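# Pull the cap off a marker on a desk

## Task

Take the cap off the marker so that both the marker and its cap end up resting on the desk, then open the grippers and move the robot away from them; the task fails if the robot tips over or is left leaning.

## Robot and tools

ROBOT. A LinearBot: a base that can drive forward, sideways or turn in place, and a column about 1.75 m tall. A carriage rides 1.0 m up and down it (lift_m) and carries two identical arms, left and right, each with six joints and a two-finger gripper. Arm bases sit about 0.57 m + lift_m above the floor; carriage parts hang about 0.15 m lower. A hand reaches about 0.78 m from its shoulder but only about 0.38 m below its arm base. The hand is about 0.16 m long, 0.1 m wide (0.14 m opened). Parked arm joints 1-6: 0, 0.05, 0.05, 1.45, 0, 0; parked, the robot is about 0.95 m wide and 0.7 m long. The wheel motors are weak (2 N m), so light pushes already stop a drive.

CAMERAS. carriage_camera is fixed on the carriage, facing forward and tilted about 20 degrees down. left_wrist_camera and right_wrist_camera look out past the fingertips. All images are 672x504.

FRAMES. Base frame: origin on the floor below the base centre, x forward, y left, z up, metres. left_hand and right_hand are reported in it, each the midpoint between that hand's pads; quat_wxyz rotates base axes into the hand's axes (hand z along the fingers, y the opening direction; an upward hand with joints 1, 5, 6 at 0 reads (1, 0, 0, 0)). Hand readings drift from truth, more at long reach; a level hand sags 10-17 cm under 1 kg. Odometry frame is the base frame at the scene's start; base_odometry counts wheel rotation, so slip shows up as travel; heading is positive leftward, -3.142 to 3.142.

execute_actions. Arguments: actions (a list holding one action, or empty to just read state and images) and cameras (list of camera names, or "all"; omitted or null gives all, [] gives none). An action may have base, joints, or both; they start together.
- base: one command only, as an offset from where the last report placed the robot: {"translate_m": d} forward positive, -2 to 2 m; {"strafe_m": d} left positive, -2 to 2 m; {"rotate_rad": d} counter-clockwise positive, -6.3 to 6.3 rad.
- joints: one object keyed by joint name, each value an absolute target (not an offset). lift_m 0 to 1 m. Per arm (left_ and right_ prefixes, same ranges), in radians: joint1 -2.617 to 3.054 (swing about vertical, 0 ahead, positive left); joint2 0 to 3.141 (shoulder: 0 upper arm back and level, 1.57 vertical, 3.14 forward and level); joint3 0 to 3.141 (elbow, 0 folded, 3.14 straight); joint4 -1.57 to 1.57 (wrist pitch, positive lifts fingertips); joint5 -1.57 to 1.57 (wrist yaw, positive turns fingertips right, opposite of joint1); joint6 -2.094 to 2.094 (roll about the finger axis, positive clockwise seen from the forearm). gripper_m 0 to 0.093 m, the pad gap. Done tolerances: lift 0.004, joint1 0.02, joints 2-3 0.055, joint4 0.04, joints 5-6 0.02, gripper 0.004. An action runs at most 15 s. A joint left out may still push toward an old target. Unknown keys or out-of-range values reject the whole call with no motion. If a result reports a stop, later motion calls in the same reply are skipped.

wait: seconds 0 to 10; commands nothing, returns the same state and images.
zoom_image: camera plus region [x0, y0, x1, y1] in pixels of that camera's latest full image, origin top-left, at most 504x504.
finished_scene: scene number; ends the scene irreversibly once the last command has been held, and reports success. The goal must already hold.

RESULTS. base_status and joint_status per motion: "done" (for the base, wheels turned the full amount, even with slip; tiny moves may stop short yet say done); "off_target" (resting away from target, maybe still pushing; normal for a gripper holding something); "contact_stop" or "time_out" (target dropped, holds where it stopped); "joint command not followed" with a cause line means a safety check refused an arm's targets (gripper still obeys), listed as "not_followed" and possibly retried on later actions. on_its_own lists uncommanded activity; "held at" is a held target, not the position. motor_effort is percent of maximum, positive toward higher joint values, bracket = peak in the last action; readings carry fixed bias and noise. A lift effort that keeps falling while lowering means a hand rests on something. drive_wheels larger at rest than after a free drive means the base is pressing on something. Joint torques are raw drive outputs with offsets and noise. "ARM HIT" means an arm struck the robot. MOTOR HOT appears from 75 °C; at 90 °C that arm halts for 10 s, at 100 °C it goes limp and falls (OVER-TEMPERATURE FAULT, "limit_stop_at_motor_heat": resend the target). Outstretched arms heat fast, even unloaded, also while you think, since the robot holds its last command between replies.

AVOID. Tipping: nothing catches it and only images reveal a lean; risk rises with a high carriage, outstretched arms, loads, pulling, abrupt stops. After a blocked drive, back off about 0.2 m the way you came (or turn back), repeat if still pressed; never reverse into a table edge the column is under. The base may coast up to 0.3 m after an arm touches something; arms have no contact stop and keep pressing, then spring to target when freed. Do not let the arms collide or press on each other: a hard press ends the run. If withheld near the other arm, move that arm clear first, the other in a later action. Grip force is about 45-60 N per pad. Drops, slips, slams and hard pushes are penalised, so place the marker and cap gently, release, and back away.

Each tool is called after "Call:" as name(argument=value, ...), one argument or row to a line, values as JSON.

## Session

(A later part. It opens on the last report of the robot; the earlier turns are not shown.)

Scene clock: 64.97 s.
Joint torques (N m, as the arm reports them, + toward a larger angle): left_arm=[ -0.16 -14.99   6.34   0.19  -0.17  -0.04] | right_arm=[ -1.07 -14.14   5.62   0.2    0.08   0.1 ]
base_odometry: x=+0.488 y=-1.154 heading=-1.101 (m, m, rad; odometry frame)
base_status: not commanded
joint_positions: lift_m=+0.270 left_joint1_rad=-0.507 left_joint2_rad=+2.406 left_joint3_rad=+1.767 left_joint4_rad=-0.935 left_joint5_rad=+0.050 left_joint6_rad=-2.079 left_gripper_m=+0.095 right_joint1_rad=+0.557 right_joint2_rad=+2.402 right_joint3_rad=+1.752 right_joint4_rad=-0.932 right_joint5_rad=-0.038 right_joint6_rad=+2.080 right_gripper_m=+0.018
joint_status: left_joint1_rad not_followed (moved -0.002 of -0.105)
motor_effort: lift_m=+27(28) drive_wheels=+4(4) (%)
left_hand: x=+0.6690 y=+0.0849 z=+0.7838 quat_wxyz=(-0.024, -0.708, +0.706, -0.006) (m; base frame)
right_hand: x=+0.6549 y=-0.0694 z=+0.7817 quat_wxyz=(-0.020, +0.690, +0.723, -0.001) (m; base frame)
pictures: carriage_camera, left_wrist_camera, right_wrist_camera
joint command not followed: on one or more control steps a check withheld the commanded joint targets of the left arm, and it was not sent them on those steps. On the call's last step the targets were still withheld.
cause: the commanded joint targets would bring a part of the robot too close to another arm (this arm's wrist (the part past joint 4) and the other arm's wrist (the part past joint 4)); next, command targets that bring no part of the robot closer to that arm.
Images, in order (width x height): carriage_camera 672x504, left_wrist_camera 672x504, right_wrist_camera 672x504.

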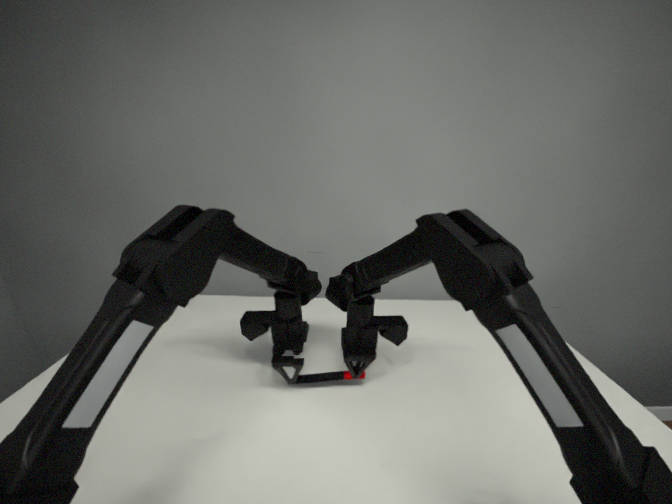

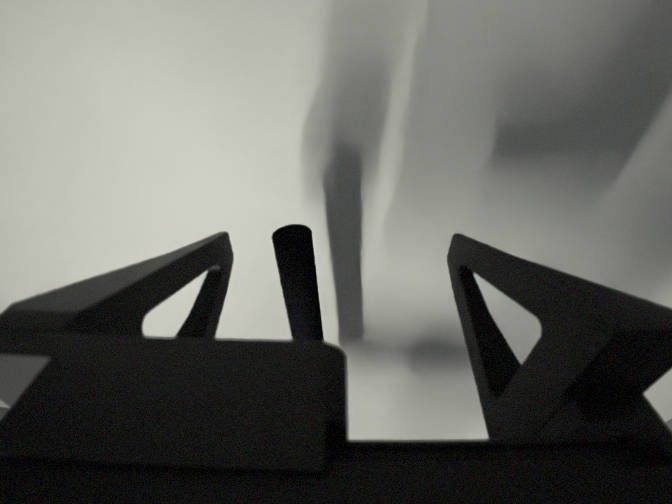

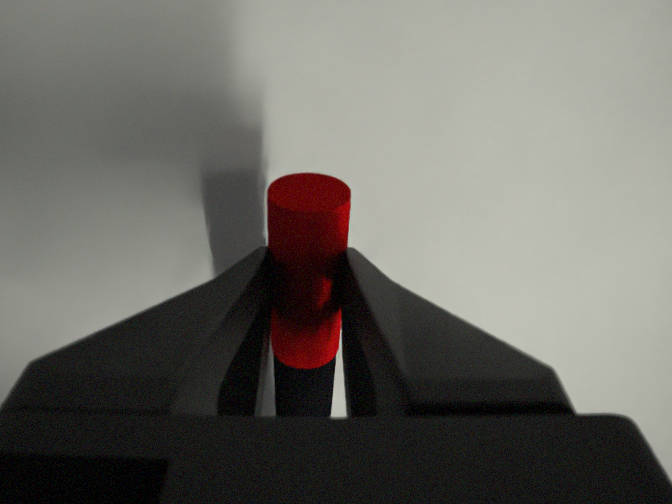

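Call:
execute_actions(
  actions=[
    {"joints":{"left_joint1_rad":-0.5,"left_joint5_rad":0.25}},
  ],
)

Scene clock: 68.27 s.
Joint torques (N m, as the arm reports them, + toward a larger angle): left_arm=[  0.33 -15.46   6.53   0.13   0.02  -0.08] | right_arm=[ -1.24 -14.27   5.65   0.19   0.1    0.07]
base_odometry: x=+0.488 y=-1.154 heading=-1.101 (m, m, rad; odometry frame)
base_status: not commanded
joint_positions: lift_m=+0.270 left_joint1_rad=-0.507 left_joint2_rad=+2.406 left_joint3_rad=+1.767 left_joint4_rad=-0.935 left_joint5_rad=+0.247 left_joint6_rad=-2.085 left_gripper_m=+0.095 right_joint1_rad=+0.557 right_joint2_rad=+2.402 right_joint3_rad=+1.752 right_joint4_rad=-0.932 right_joint5_rad=-0.038 right_joint6_rad=+2.080 right_gripper_m=+0.018
joint_status: all done
motor_effort: lift_m=+30(28) drive_wheels=+4(4) (%)
left_hand: x=+0.6527 y=+0.0557 z=+0.7888 quat_wxyz=(-0.119, -0.705, +0.699, -0.032) (m; base frame)
right_hand: x=+0.6549 y=-0.0694 z=+0.7817 quat_wxyz=(-0.020, +0.690, +0.723, -0.001) (m; base frame)
pictures: carriage_camera, left_wrist_camera, right_wrist_camera
joint command not followed: on one or more control steps a check withheld the commanded joint targets of the left arm, and it was not sent them on those steps.
cause: the commanded joint targets would bring a part of the robot too close to another arm (this arm's wrist (the part past joint 4) and the other arm's wrist (the part past joint 4)); next, command targets that bring no part of the robot closer to that arm.
Images, in order (width x height): carriage_camera 672x504, left_wrist_camera 672x504, right_wrist_camera 672x504.

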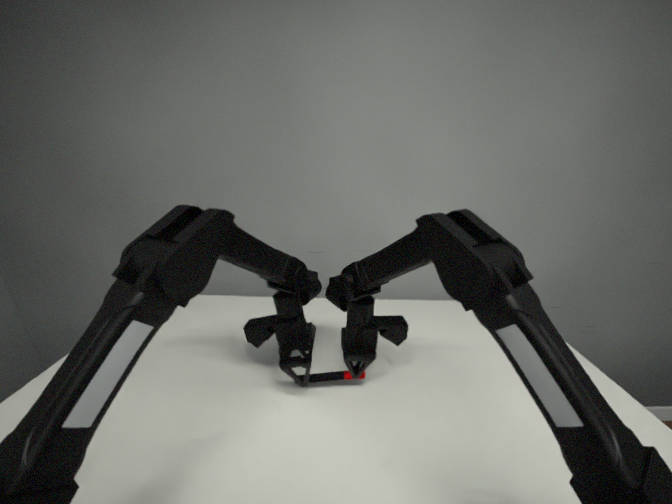

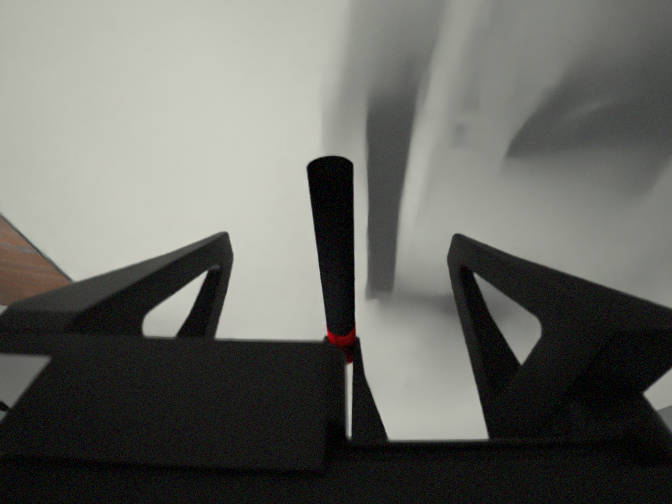

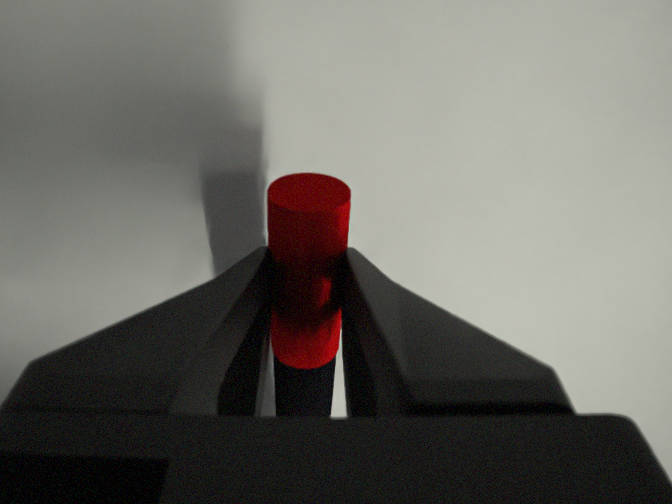

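Lower the left a bit, and close.

Call:
execute_actions(
  actions=[
    {"joints":{"left_joint3_rad":1.7,"left_joint4_rad":-0.87,"left_gripper_m":0.04}},
  ],
  cameras=[],
)

Call:
execute_actions(
  actions=[
    {"joints":{"left_gripper_m":0}},
  ],
)

Call:
execute_actions(
  actions=[
    {"joints":{"left_joint1_rad":-0.4,"left_joint6_rad":-1.99,"right_joint1_rad":0.45,"right_joint6_rad":1.98}},
  ],
)

Scene clock: 73.53 s.
Joint torques (N m, as the arm reports them, + toward a larger angle): left_arm=[  0.2  -15.33   5.28   0.28   0.02  -0.09] | right_arm=[ -1.07 -14.3    5.79   0.15   0.04   0.07]
base_odometry: x=+0.488 y=-1.154 heading=-1.101 (m, m, rad; odometry frame)
base_status: not commanded
joint_positions: lift_m=+0.270 left_joint1_rad=-0.507 left_joint2_rad=+2.406 left_joint3_rad=+1.713 left_joint4_rad=-0.877 left_joint5_rad=+0.247 left_joint6_rad=-2.085 left_gripper_m=+0.040 right_joint1_rad=+0.557 right_joint2_rad=+2.402 right_joint3_rad=+1.752 right_joint4_rad=-0.932 right_joint5_rad=-0.038 right_joint6_rad=+2.080 right_gripper_m=+0.018
joint_status: all done
motor_effort: lift_m=+31(29) drive_wheels=+4(4) (%)
left_hand: x=+0.6485 y=+0.0580 z=+0.7762 quat_wxyz=(-0.119, -0.704, +0.699, -0.034) (m; base frame)
right_hand: x=+0.6549 y=-0.0694 z=+0.7817 quat_wxyz=(-0.020, +0.690, +0.723, -0.001) (m; base frame)
pictures: none
No camera images: the call's "cameras" was empty. Leave "cameras" out to get every camera's image.

Scene clock: 74.10 s.
Joint torques (N m, as the arm reports them, + toward a larger angle): left_arm=[  0.26 -15.31   5.27   0.28   0.01  -0.08] | right_arm=[ -1.22 -14.21   5.74   0.23   0.09   0.09]
base_odometry: x=+0.488 y=-1.154 heading=-1.101 (m, m, rad; odometry frame)
base_status: not commanded
joint_positions: lift_m=+0.270 left_joint1_rad=-0.507 left_joint2_rad=+2.406 left_joint3_rad=+1.713 left_joint4_rad=-0.877 left_joint5_rad=+0.247 left_joint6_rad=-2.086 left_gripper_m=+0.001 right_joint1_rad=+0.557 right_joint2_rad=+2.402 right_joint3_rad=+1.752 right_joint4_rad=-0.932 right_joint5_rad=-0.038 right_joint6_rad=+2.081 right_gripper_m=+0.018
joint_status: all done
motor_effort: lift_m=+30(29) drive_wheels=+4(4) (%)
left_hand: x=+0.6485 y=+0.0580 z=+0.7762 quat_wxyz=(-0.119, -0.705, +0.699, -0.034) (m; base frame)
right_hand: x=+0.6549 y=-0.0695 z=+0.7817 quat_wxyz=(-0.020, +0.690, +0.723, -0.001) (m; base frame)
pictures: carriage_camera, left_wrist_camera, right_wrist_camera
Images, in order (width x height): carriage_camera 672x504, left_wrist_camera 672x504, right_wrist_camera 672x504.

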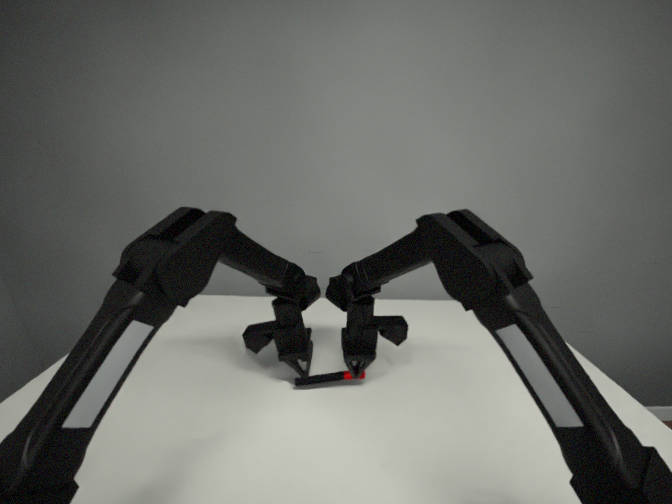

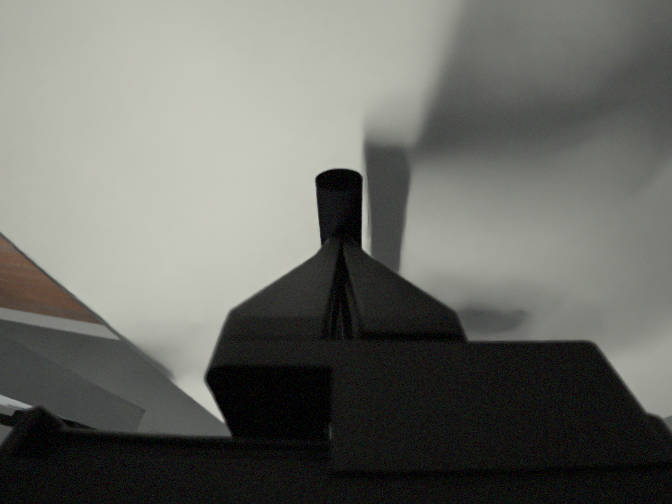

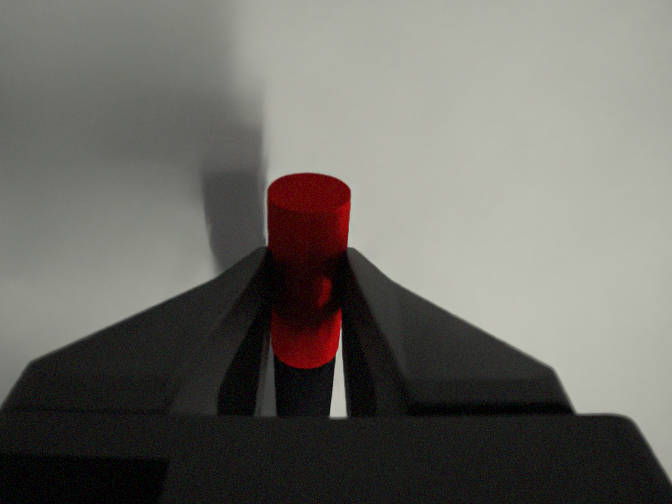

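Scene clock: 74.80 s.
Joint torques (N m, as the arm reports them, + toward a larger angle): left_arm=[ -0.86 -15.32   5.22   0.28   0.     0.12] | right_arm=[  0.16 -14.28   5.83   0.21   0.07  -0.11]
base_odometry: x=+0.488 y=-1.154 heading=-1.101 (m, m, rad; odometry frame)
base_status: not commanded
joint_positions: lift_m=+0.270 left_joint1_rad=-0.391 left_joint2_rad=+2.406 left_joint3_rad=+1.713 left_joint4_rad=-0.877 left_joint5_rad=+0.248 left_joint6_rad=-1.997 left_gripper_m=+0.001 right_joint1_rad=+0.441 right_joint2_rad=+2.402 right_joint3_rad=+1.752 right_joint4_rad=-0.932 right_joint5_rad=-0.037 right_joint6_rad=+1.988 right_gripper_m=+0.018
joint_status: all done
motor_effort: lift_m=+28(28) drive_wheels=+4(4) (%)
left_hand: x=+0.6751 y=+0.1020 z=+0.7763 quat_wxyz=(-0.115, -0.714, +0.689, -0.046) (m; base frame)
right_hand: x=+0.6802 y=-0.1143 z=+0.7817 quat_wxyz=(-0.019, +0.698, +0.716, +0.001) (m; base frame)
pictures: carriage_camera, left_wrist_camera, right_wrist_camera
Images, in order (width x height): carriage_camera 672x504, left_wrist_camera 672x504, right_wrist_camera 672x504.

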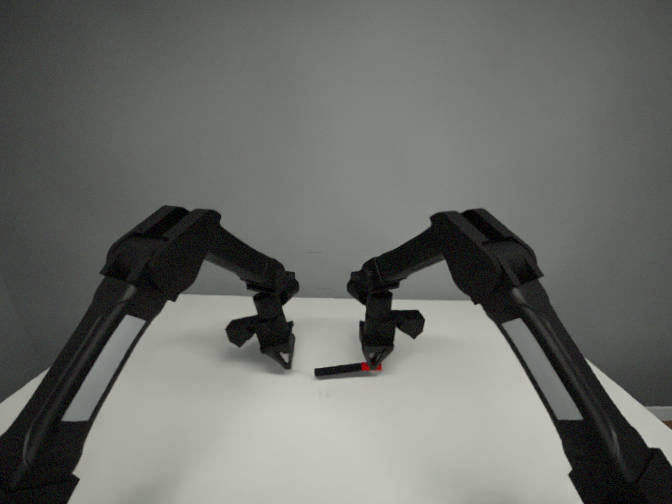

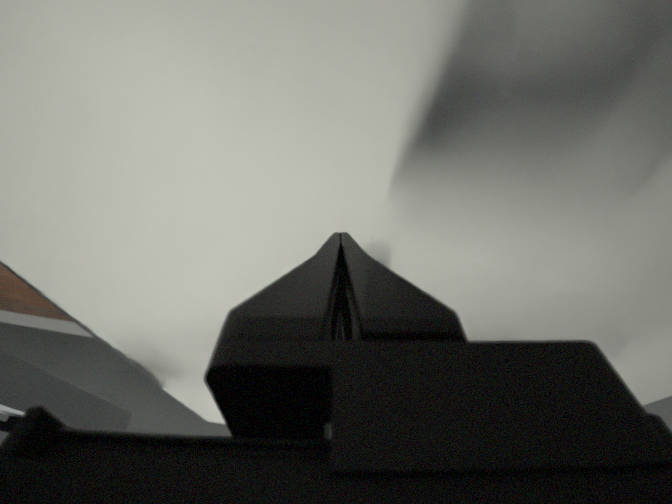

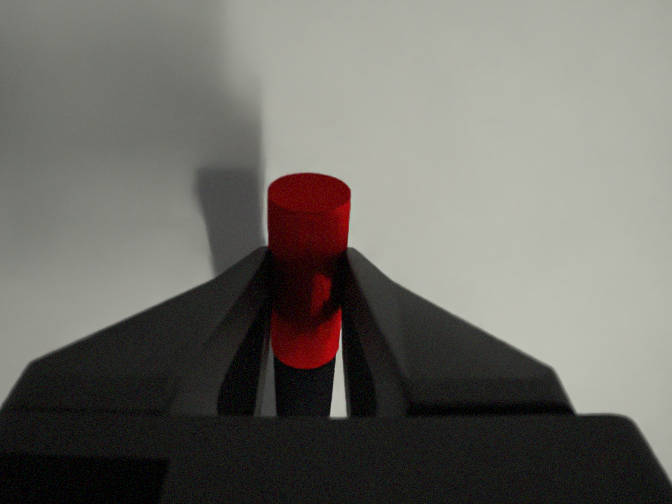

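Marker droops; go 2.5 cm lower.

Call:
execute_actions(
  actions=[
    {"joints":{"lift_m":0.28,"left_gripper_m":0.07,"left_joint2_rad":2.47,"left_joint4_rad":-0.8}},
  ],
  cameras=[],
)

Call:
execute_actions(
  actions=[
    {"joints":{"left_joint1_rad":-0.49,"left_joint6_rad":-2.09,"right_joint1_rad":0.55,"right_joint6_rad":2.09}},
  ],
  cameras=["left_wrist_camera"],
)

Call:
execute_actions(
  actions=[
    {"joints":{"left_gripper_m":0}},
  ],
  cameras=["left_wrist_camera"],
)

Call:
execute_actions(
  actions=[
    {"joints":{"left_joint1_rad":-0.38,"left_joint6_rad":-1.98,"right_joint1_rad":0.44,"right_joint6_rad":1.98}},
  ],
)

Scene clock: 80.47 s.
Joint torques (N m, as the arm reports them, + toward a larger angle): left_arm=[ -0.89 -14.36   5.14   0.31   0.     0.11] | right_arm=[  0.2  -14.47   5.7    0.18   0.05  -0.12]
base_odometry: x=+0.488 y=-1.154 heading=-1.101 (m, m, rad; odometry frame)
base_status: not commanded
joint_positions: lift_m=+0.280 left_joint1_rad=-0.391 left_joint2_rad=+2.460 left_joint3_rad=+1.713 left_joint4_rad=-0.806 left_joint5_rad=+0.248 left_joint6_rad=-1.997 left_gripper_m=+0.070 right_joint1_rad=+0.442 right_joint2_rad=+2.405 right_joint3_rad=+1.752 right_joint4_rad=-0.933 right_joint5_rad=-0.037 right_joint6_rad=+1.988 right_gripper_m=+0.018
joint_status: all done
motor_effort: lift_m=+28(33) drive_wheels=+4(5) (%)
left_hand: x=+0.6815 y=+0.0994 z=+0.7630 quat_wxyz=(-0.112, -0.713, +0.690, -0.053) (m; base frame)
right_hand: x=+0.6796 y=-0.1144 z=+0.7906 quat_wxyz=(-0.020, +0.698, +0.716, +0.000) (m; base frame)
pictures: none
No camera images: the call's "cameras" was empty. Leave "cameras" out to get every camera's image.

Scene clock: 81.17 s.
Joint torques (N m, as the arm reports them, + toward a larger angle): left_arm=[  0.48 -14.42   5.11   0.31  -0.03  -0.07] | right_arm=[ -1.16 -14.45   5.7    0.15   0.1    0.08]
base_odometry: x=+0.488 y=-1.154 heading=-1.101 (m, m, rad; odometry frame)
base_status: not commanded
joint_positions: lift_m=+0.280 left_joint1_rad=-0.499 left_joint2_rad=+2.460 left_joint3_rad=+1.713 left_joint4_rad=-0.806 left_joint5_rad=+0.251 left_joint6_rad=-2.083 left_gripper_m=+0.070 right_joint1_rad=+0.558 right_joint2_rad=+2.405 right_joint3_rad=+1.752 right_joint4_rad=-0.933 right_joint5_rad=-0.038 right_joint6_rad=+2.082 right_gripper_m=+0.018
joint_status: all done
motor_effort: lift_m=+29(29) drive_wheels=+5(5) (%)
left_hand: x=+0.6562 y=+0.0570 z=+0.7632 quat_wxyz=(-0.118, -0.705, +0.698, -0.043) (m; base frame)
right_hand: x=+0.6543 y=-0.0694 z=+0.7906 quat_wxyz=(-0.020, +0.690, +0.723, -0.002) (m; base frame)
pictures: left_wrist_camera
Images, in order (width x height): left_wrist_camera 672x504.

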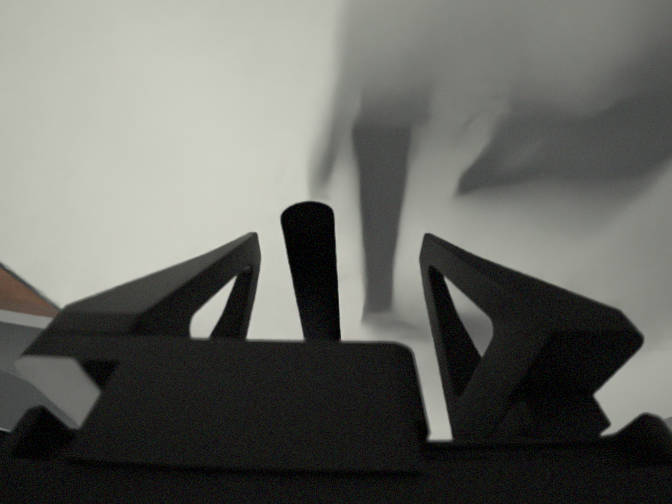

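Scene clock: 81.83 s.
Joint torques (N m, as the arm reports them, + toward a larger angle): left_arm=[  0.4  -14.36   5.07   0.33  -0.05  -0.09] | right_arm=[ -0.99 -14.45   5.75   0.15   0.06   0.03]
base_odometry: x=+0.488 y=-1.154 heading=-1.101 (m, m, rad; odometry frame)
base_status: not commanded
joint_positions: lift_m=+0.280 left_joint1_rad=-0.499 left_joint2_rad=+2.460 left_joint3_rad=+1.713 left_joint4_rad=-0.810 left_joint5_rad=+0.255 left_joint6_rad=-2.081 left_gripper_m=+0.018 right_joint1_rad=+0.557 right_joint2_rad=+2.405 right_joint3_rad=+1.752 right_joint4_rad=-0.927 right_joint5_rad=-0.034 right_joint6_rad=+2.084 right_gripper_m=+0.018
joint_status: left_gripper_m off_target (ended at +0.018, target +0.000)
motor_effort: lift_m=+29(33) drive_wheels=+4(5) (%)
left_hand: x=+0.6551 y=+0.0570 z=+0.7633 quat_wxyz=(-0.120, -0.705, +0.698, -0.041) (m; base frame)
right_hand: x=+0.6560 y=-0.0698 z=+0.7905 quat_wxyz=(-0.018, +0.692, +0.722, +0.000) (m; base frame)
pictures: left_wrist_camera
Images, in order (width x height): left_wrist_camera 672x504.

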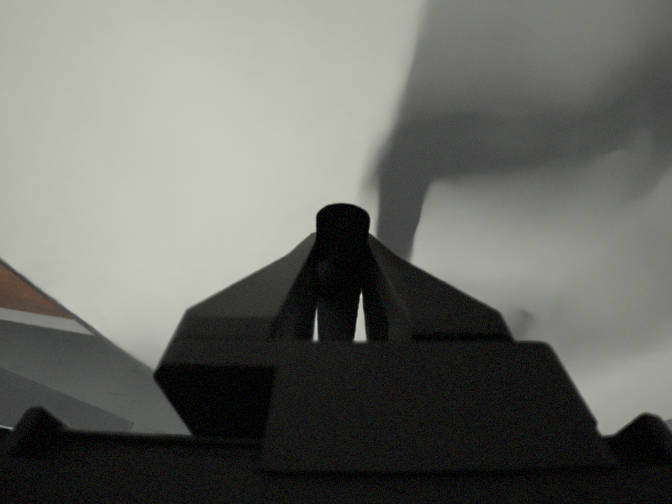

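Scene clock: 82.63 s.
Joint torques (N m, as the arm reports them, + toward a larger angle): left_arm=[ -0.87 -14.49   5.16   0.12  -0.05   0.14] | right_arm=[ -0.09 -14.43   5.74   0.06   0.16  -0.13]
base_odometry: x=+0.488 y=-1.154 heading=-1.101 (m, m, rad; odometry frame)
base_status: not commanded
joint_positions: lift_m=+0.280 left_joint1_rad=-0.370 left_joint2_rad=+2.460 left_joint3_rad=+1.713 left_joint4_rad=-0.785 left_joint5_rad=+0.254 left_joint6_rad=-1.990 left_gripper_m=+0.018 right_joint1_rad=+0.432 right_joint2_rad=+2.405 right_joint3_rad=+1.752 right_joint4_rad=-0.911 right_joint5_rad=-0.051 right_joint6_rad=+1.990 right_gripper_m=+0.018
joint_status: all done
motor_effort: lift_m=+28(29) drive_wheels=+5(5) (%)
left_hand: x=+0.6902 y=+0.1048 z=+0.7634 quat_wxyz=(-0.110, -0.717, +0.686, -0.066) (m; base frame)
right_hand: x=+0.6854 y=-0.1141 z=+0.7906 quat_wxyz=(-0.023, +0.702, +0.711, +0.012) (m; base frame)
pictures: carriage_camera, left_wrist_camera, right_wrist_camera
Images, in order (width x height): carriage_camera 672x504, left_wrist_camera 672x504, right_wrist_camera 672x504.

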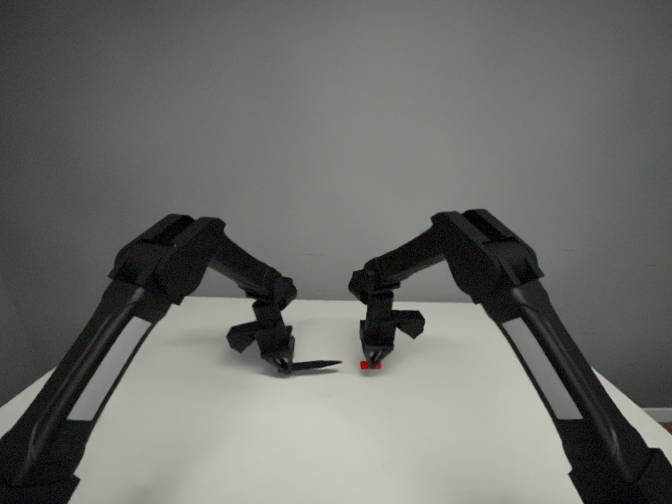

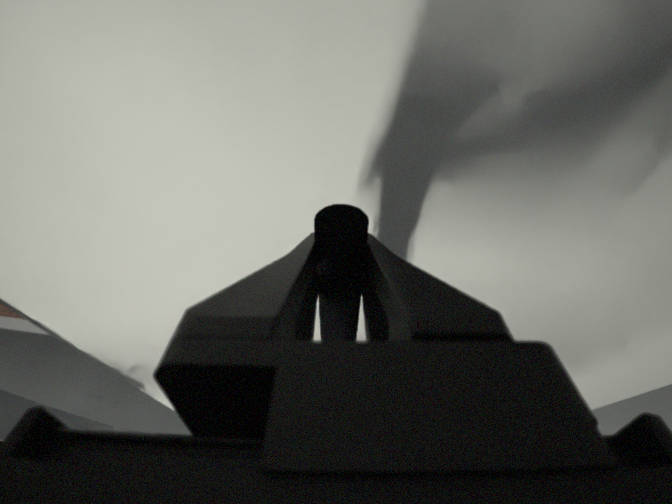

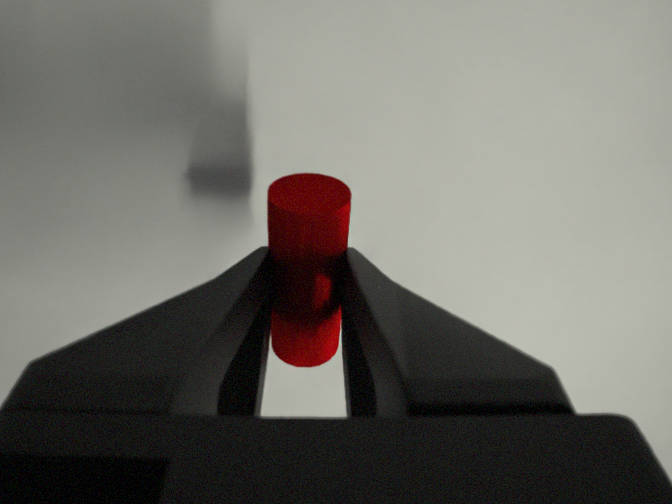

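Call:
execute_actions(
  actions=[
    {"joints":{"lift_m":0.25,"right_joint2_rad":2.455}},
  ],
  cameras=[],
)

Call:
execute_actions(
  actions=[
    {"joints":{"left_gripper_m":0.05,"right_gripper_m":0.05}},
  ],
  cameras=[],
)

Call:
execute_actions(
  actions=[
    {"joints":{"lift_m":0.32,"left_joint2_rad":2.0,"right_joint2_rad":2.0}},
  ],
  cameras=[],
)

Call:
execute_actions(
  actions=[
    {"base":{"translate_m":-0.3},"joints":{"left_joint1_rad":0,"right_joint1_rad":0,"left_joint2_rad":0.6,"right_joint2_rad":0.6,"left_joint3_rad":0.5,"right_joint3_rad":0.5}},
  ],
  cameras=["carriage_camera"],
)

Call:
finished_scene(
  scene=1,
)

Scene clock: 87.93 s.
Joint torques (N m, as the arm reports them, + toward a larger angle): left_arm=[ -0.8  -14.64   5.21   0.2   -0.05   0.13] | right_arm=[ -0.06 -14.14   5.56  -0.01   0.17  -0.13]
base_odometry: x=+0.488 y=-1.154 heading=-1.101 (m, m, rad; odometry frame)
base_status: not commanded
joint_positions: lift_m=+0.250 left_joint1_rad=-0.372 left_joint2_rad=+2.464 left_joint3_rad=+1.713 left_joint4_rad=-0.793 left_joint5_rad=+0.252 left_joint6_rad=-1.989 left_gripper_m=+0.018 right_joint1_rad=+0.432 right_joint2_rad=+2.453 right_joint3_rad=+1.752 right_joint4_rad=-0.917 right_joint5_rad=-0.048 right_joint6_rad=+1.989 right_gripper_m=+0.018
joint_status: all done
motor_effort: lift_m=+21(23) drive_wheels=+5(7) (%)
left_hand: x=+0.6874 y=+0.1053 z=+0.7327 quat_wxyz=(-0.111, -0.716, +0.686, -0.060) (m; base frame)
right_hand: x=+0.6762 y=-0.1184 z=+0.7410 quat_wxyz=(-0.031, +0.702, +0.711, -0.014) (m; base frame)
pictures: none
No camera images: the call's "cameras" was empty. Leave "cameras" out to get every camera's image.

Scene clock: 88.53 s.
Joint torques (N m, as the arm reports them, + toward a larger angle): left_arm=[ -0.68 -14.7    5.16   0.21  -0.08   0.11] | right_arm=[ -0.1  -14.19   5.74  -0.01   0.14  -0.16]
base_odometry: x=+0.488 y=-1.154 heading=-1.101 (m, m, rad; odometry frame)
base_status: not commanded
joint_positions: lift_m=+0.250 left_joint1_rad=-0.372 left_joint2_rad=+2.464 left_joint3_rad=+1.713 left_joint4_rad=-0.794 left_joint5_rad=+0.254 left_joint6_rad=-1.988 left_gripper_m=+0.050 right_joint1_rad=+0.432 right_joint2_rad=+2.453 right_joint3_rad=+1.752 right_joint4_rad=-0.917 right_joint5_rad=-0.048 right_joint6_rad=+1.989 right_gripper_m=+0.050
joint_status: all done
motor_effort: lift_m=+23(22) drive_wheels=+5(5) (%)
left_hand: x=+0.6871 y=+0.1050 z=+0.7328 quat_wxyz=(-0.112, -0.716, +0.686, -0.060) (m; base frame)
right_hand: x=+0.6762 y=-0.1184 z=+0.7410 quat_wxyz=(-0.031, +0.702, +0.711, -0.014) (m; base frame)
pictures: none
No camera images: the call's "cameras" was empty. Leave "cameras" out to get every camera's image.

Scene clock: 89.67 s.
Joint torques (N m, as the arm reports them, + toward a larger angle): left_arm=[ -0.7  -11.57   6.79   1.26  -0.05   0.17] | right_arm=[  0.22 -11.63   6.45   0.98   0.13  -0.15]
base_odometry: x=+0.488 y=-1.154 heading=-1.101 (m, m, rad; odometry frame)
base_status: not commanded
joint_positions: lift_m=+0.320 left_joint1_rad=-0.372 left_joint2_rad=+1.986 left_joint3_rad=+1.712 left_joint4_rad=-0.787 left_joint5_rad=+0.252 left_joint6_rad=-1.988 left_gripper_m=+0.050 right_joint1_rad=+0.432 right_joint2_rad=+1.995 right_joint3_rad=+1.758 right_joint4_rad=-0.921 right_joint5_rad=-0.047 right_joint6_rad=+1.989 right_gripper_m=+0.050
joint_status: all done
motor_effort: lift_m=+28(33) drive_wheels=+5(5) (%)
left_hand: x=+0.7281 y=+0.0894 z=+1.0230 quat_wxyz=(-0.018, -0.672, +0.686, -0.277) (m; base frame)
right_hand: x=+0.7137 y=-0.1015 z=+1.0162 quat_wxyz=(+0.051, +0.684, +0.700, +0.199) (m; base frame)
pictures: none
No camera images: the call's "cameras" was empty. Leave "cameras" out to get every camera's image.

Scene clock: 92.23 s.
Joint torques (N m, as the arm reports them, + toward a larger angle): left_arm=[-0.22 -0.23  6.92  1.74  0.02  0.17] | right_arm=[-0.91  0.25  6.71  1.32  0.08 -0.15]
base_odometry: x=+0.352 y=-0.886 heading=-1.101 (m, m, rad; odometry frame)
base_status: done
joint_positions: lift_m=+0.320 left_joint1_rad=+0.000 left_joint2_rad=+0.610 left_joint3_rad=+0.513 left_joint4_rad=-0.801 left_joint5_rad=+0.245 left_joint6_rad=-1.988 left_gripper_m=+0.050 right_joint1_rad=+0.004 right_joint2_rad=+0.607 right_joint3_rad=+0.506 right_joint4_rad=-0.933 right_joint5_rad=-0.038 right_joint6_rad=+1.988 right_gripper_m=+0.050
joint_status: all done
motor_effort: lift_m=+24(27) drive_wheels=-4(41) (%)
left_hand: x=+0.4852 y=+0.2680 z=+0.9990 quat_wxyz=(+0.082, -0.764, +0.544, -0.337) (m; base frame)
right_hand: x=+0.4604 y=-0.3023 z=+0.9745 quat_wxyz=(+0.128, +0.804, +0.531, +0.233) (m; base frame)
pictures: carriage_camera
Images, in order (width x height): carriage_camera 672x504.

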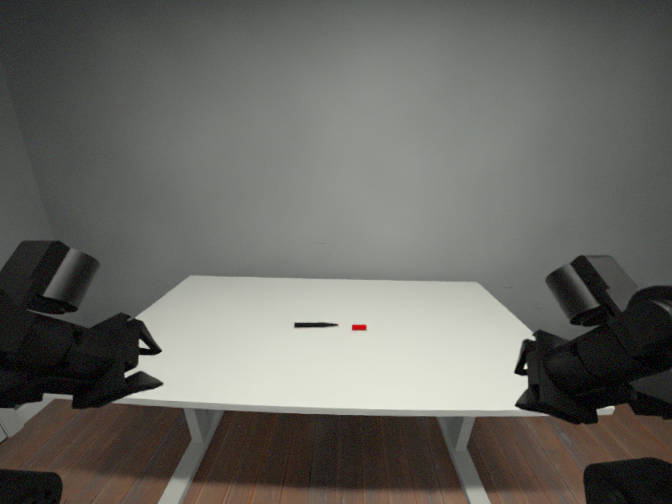

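The scene is finished: the task was done.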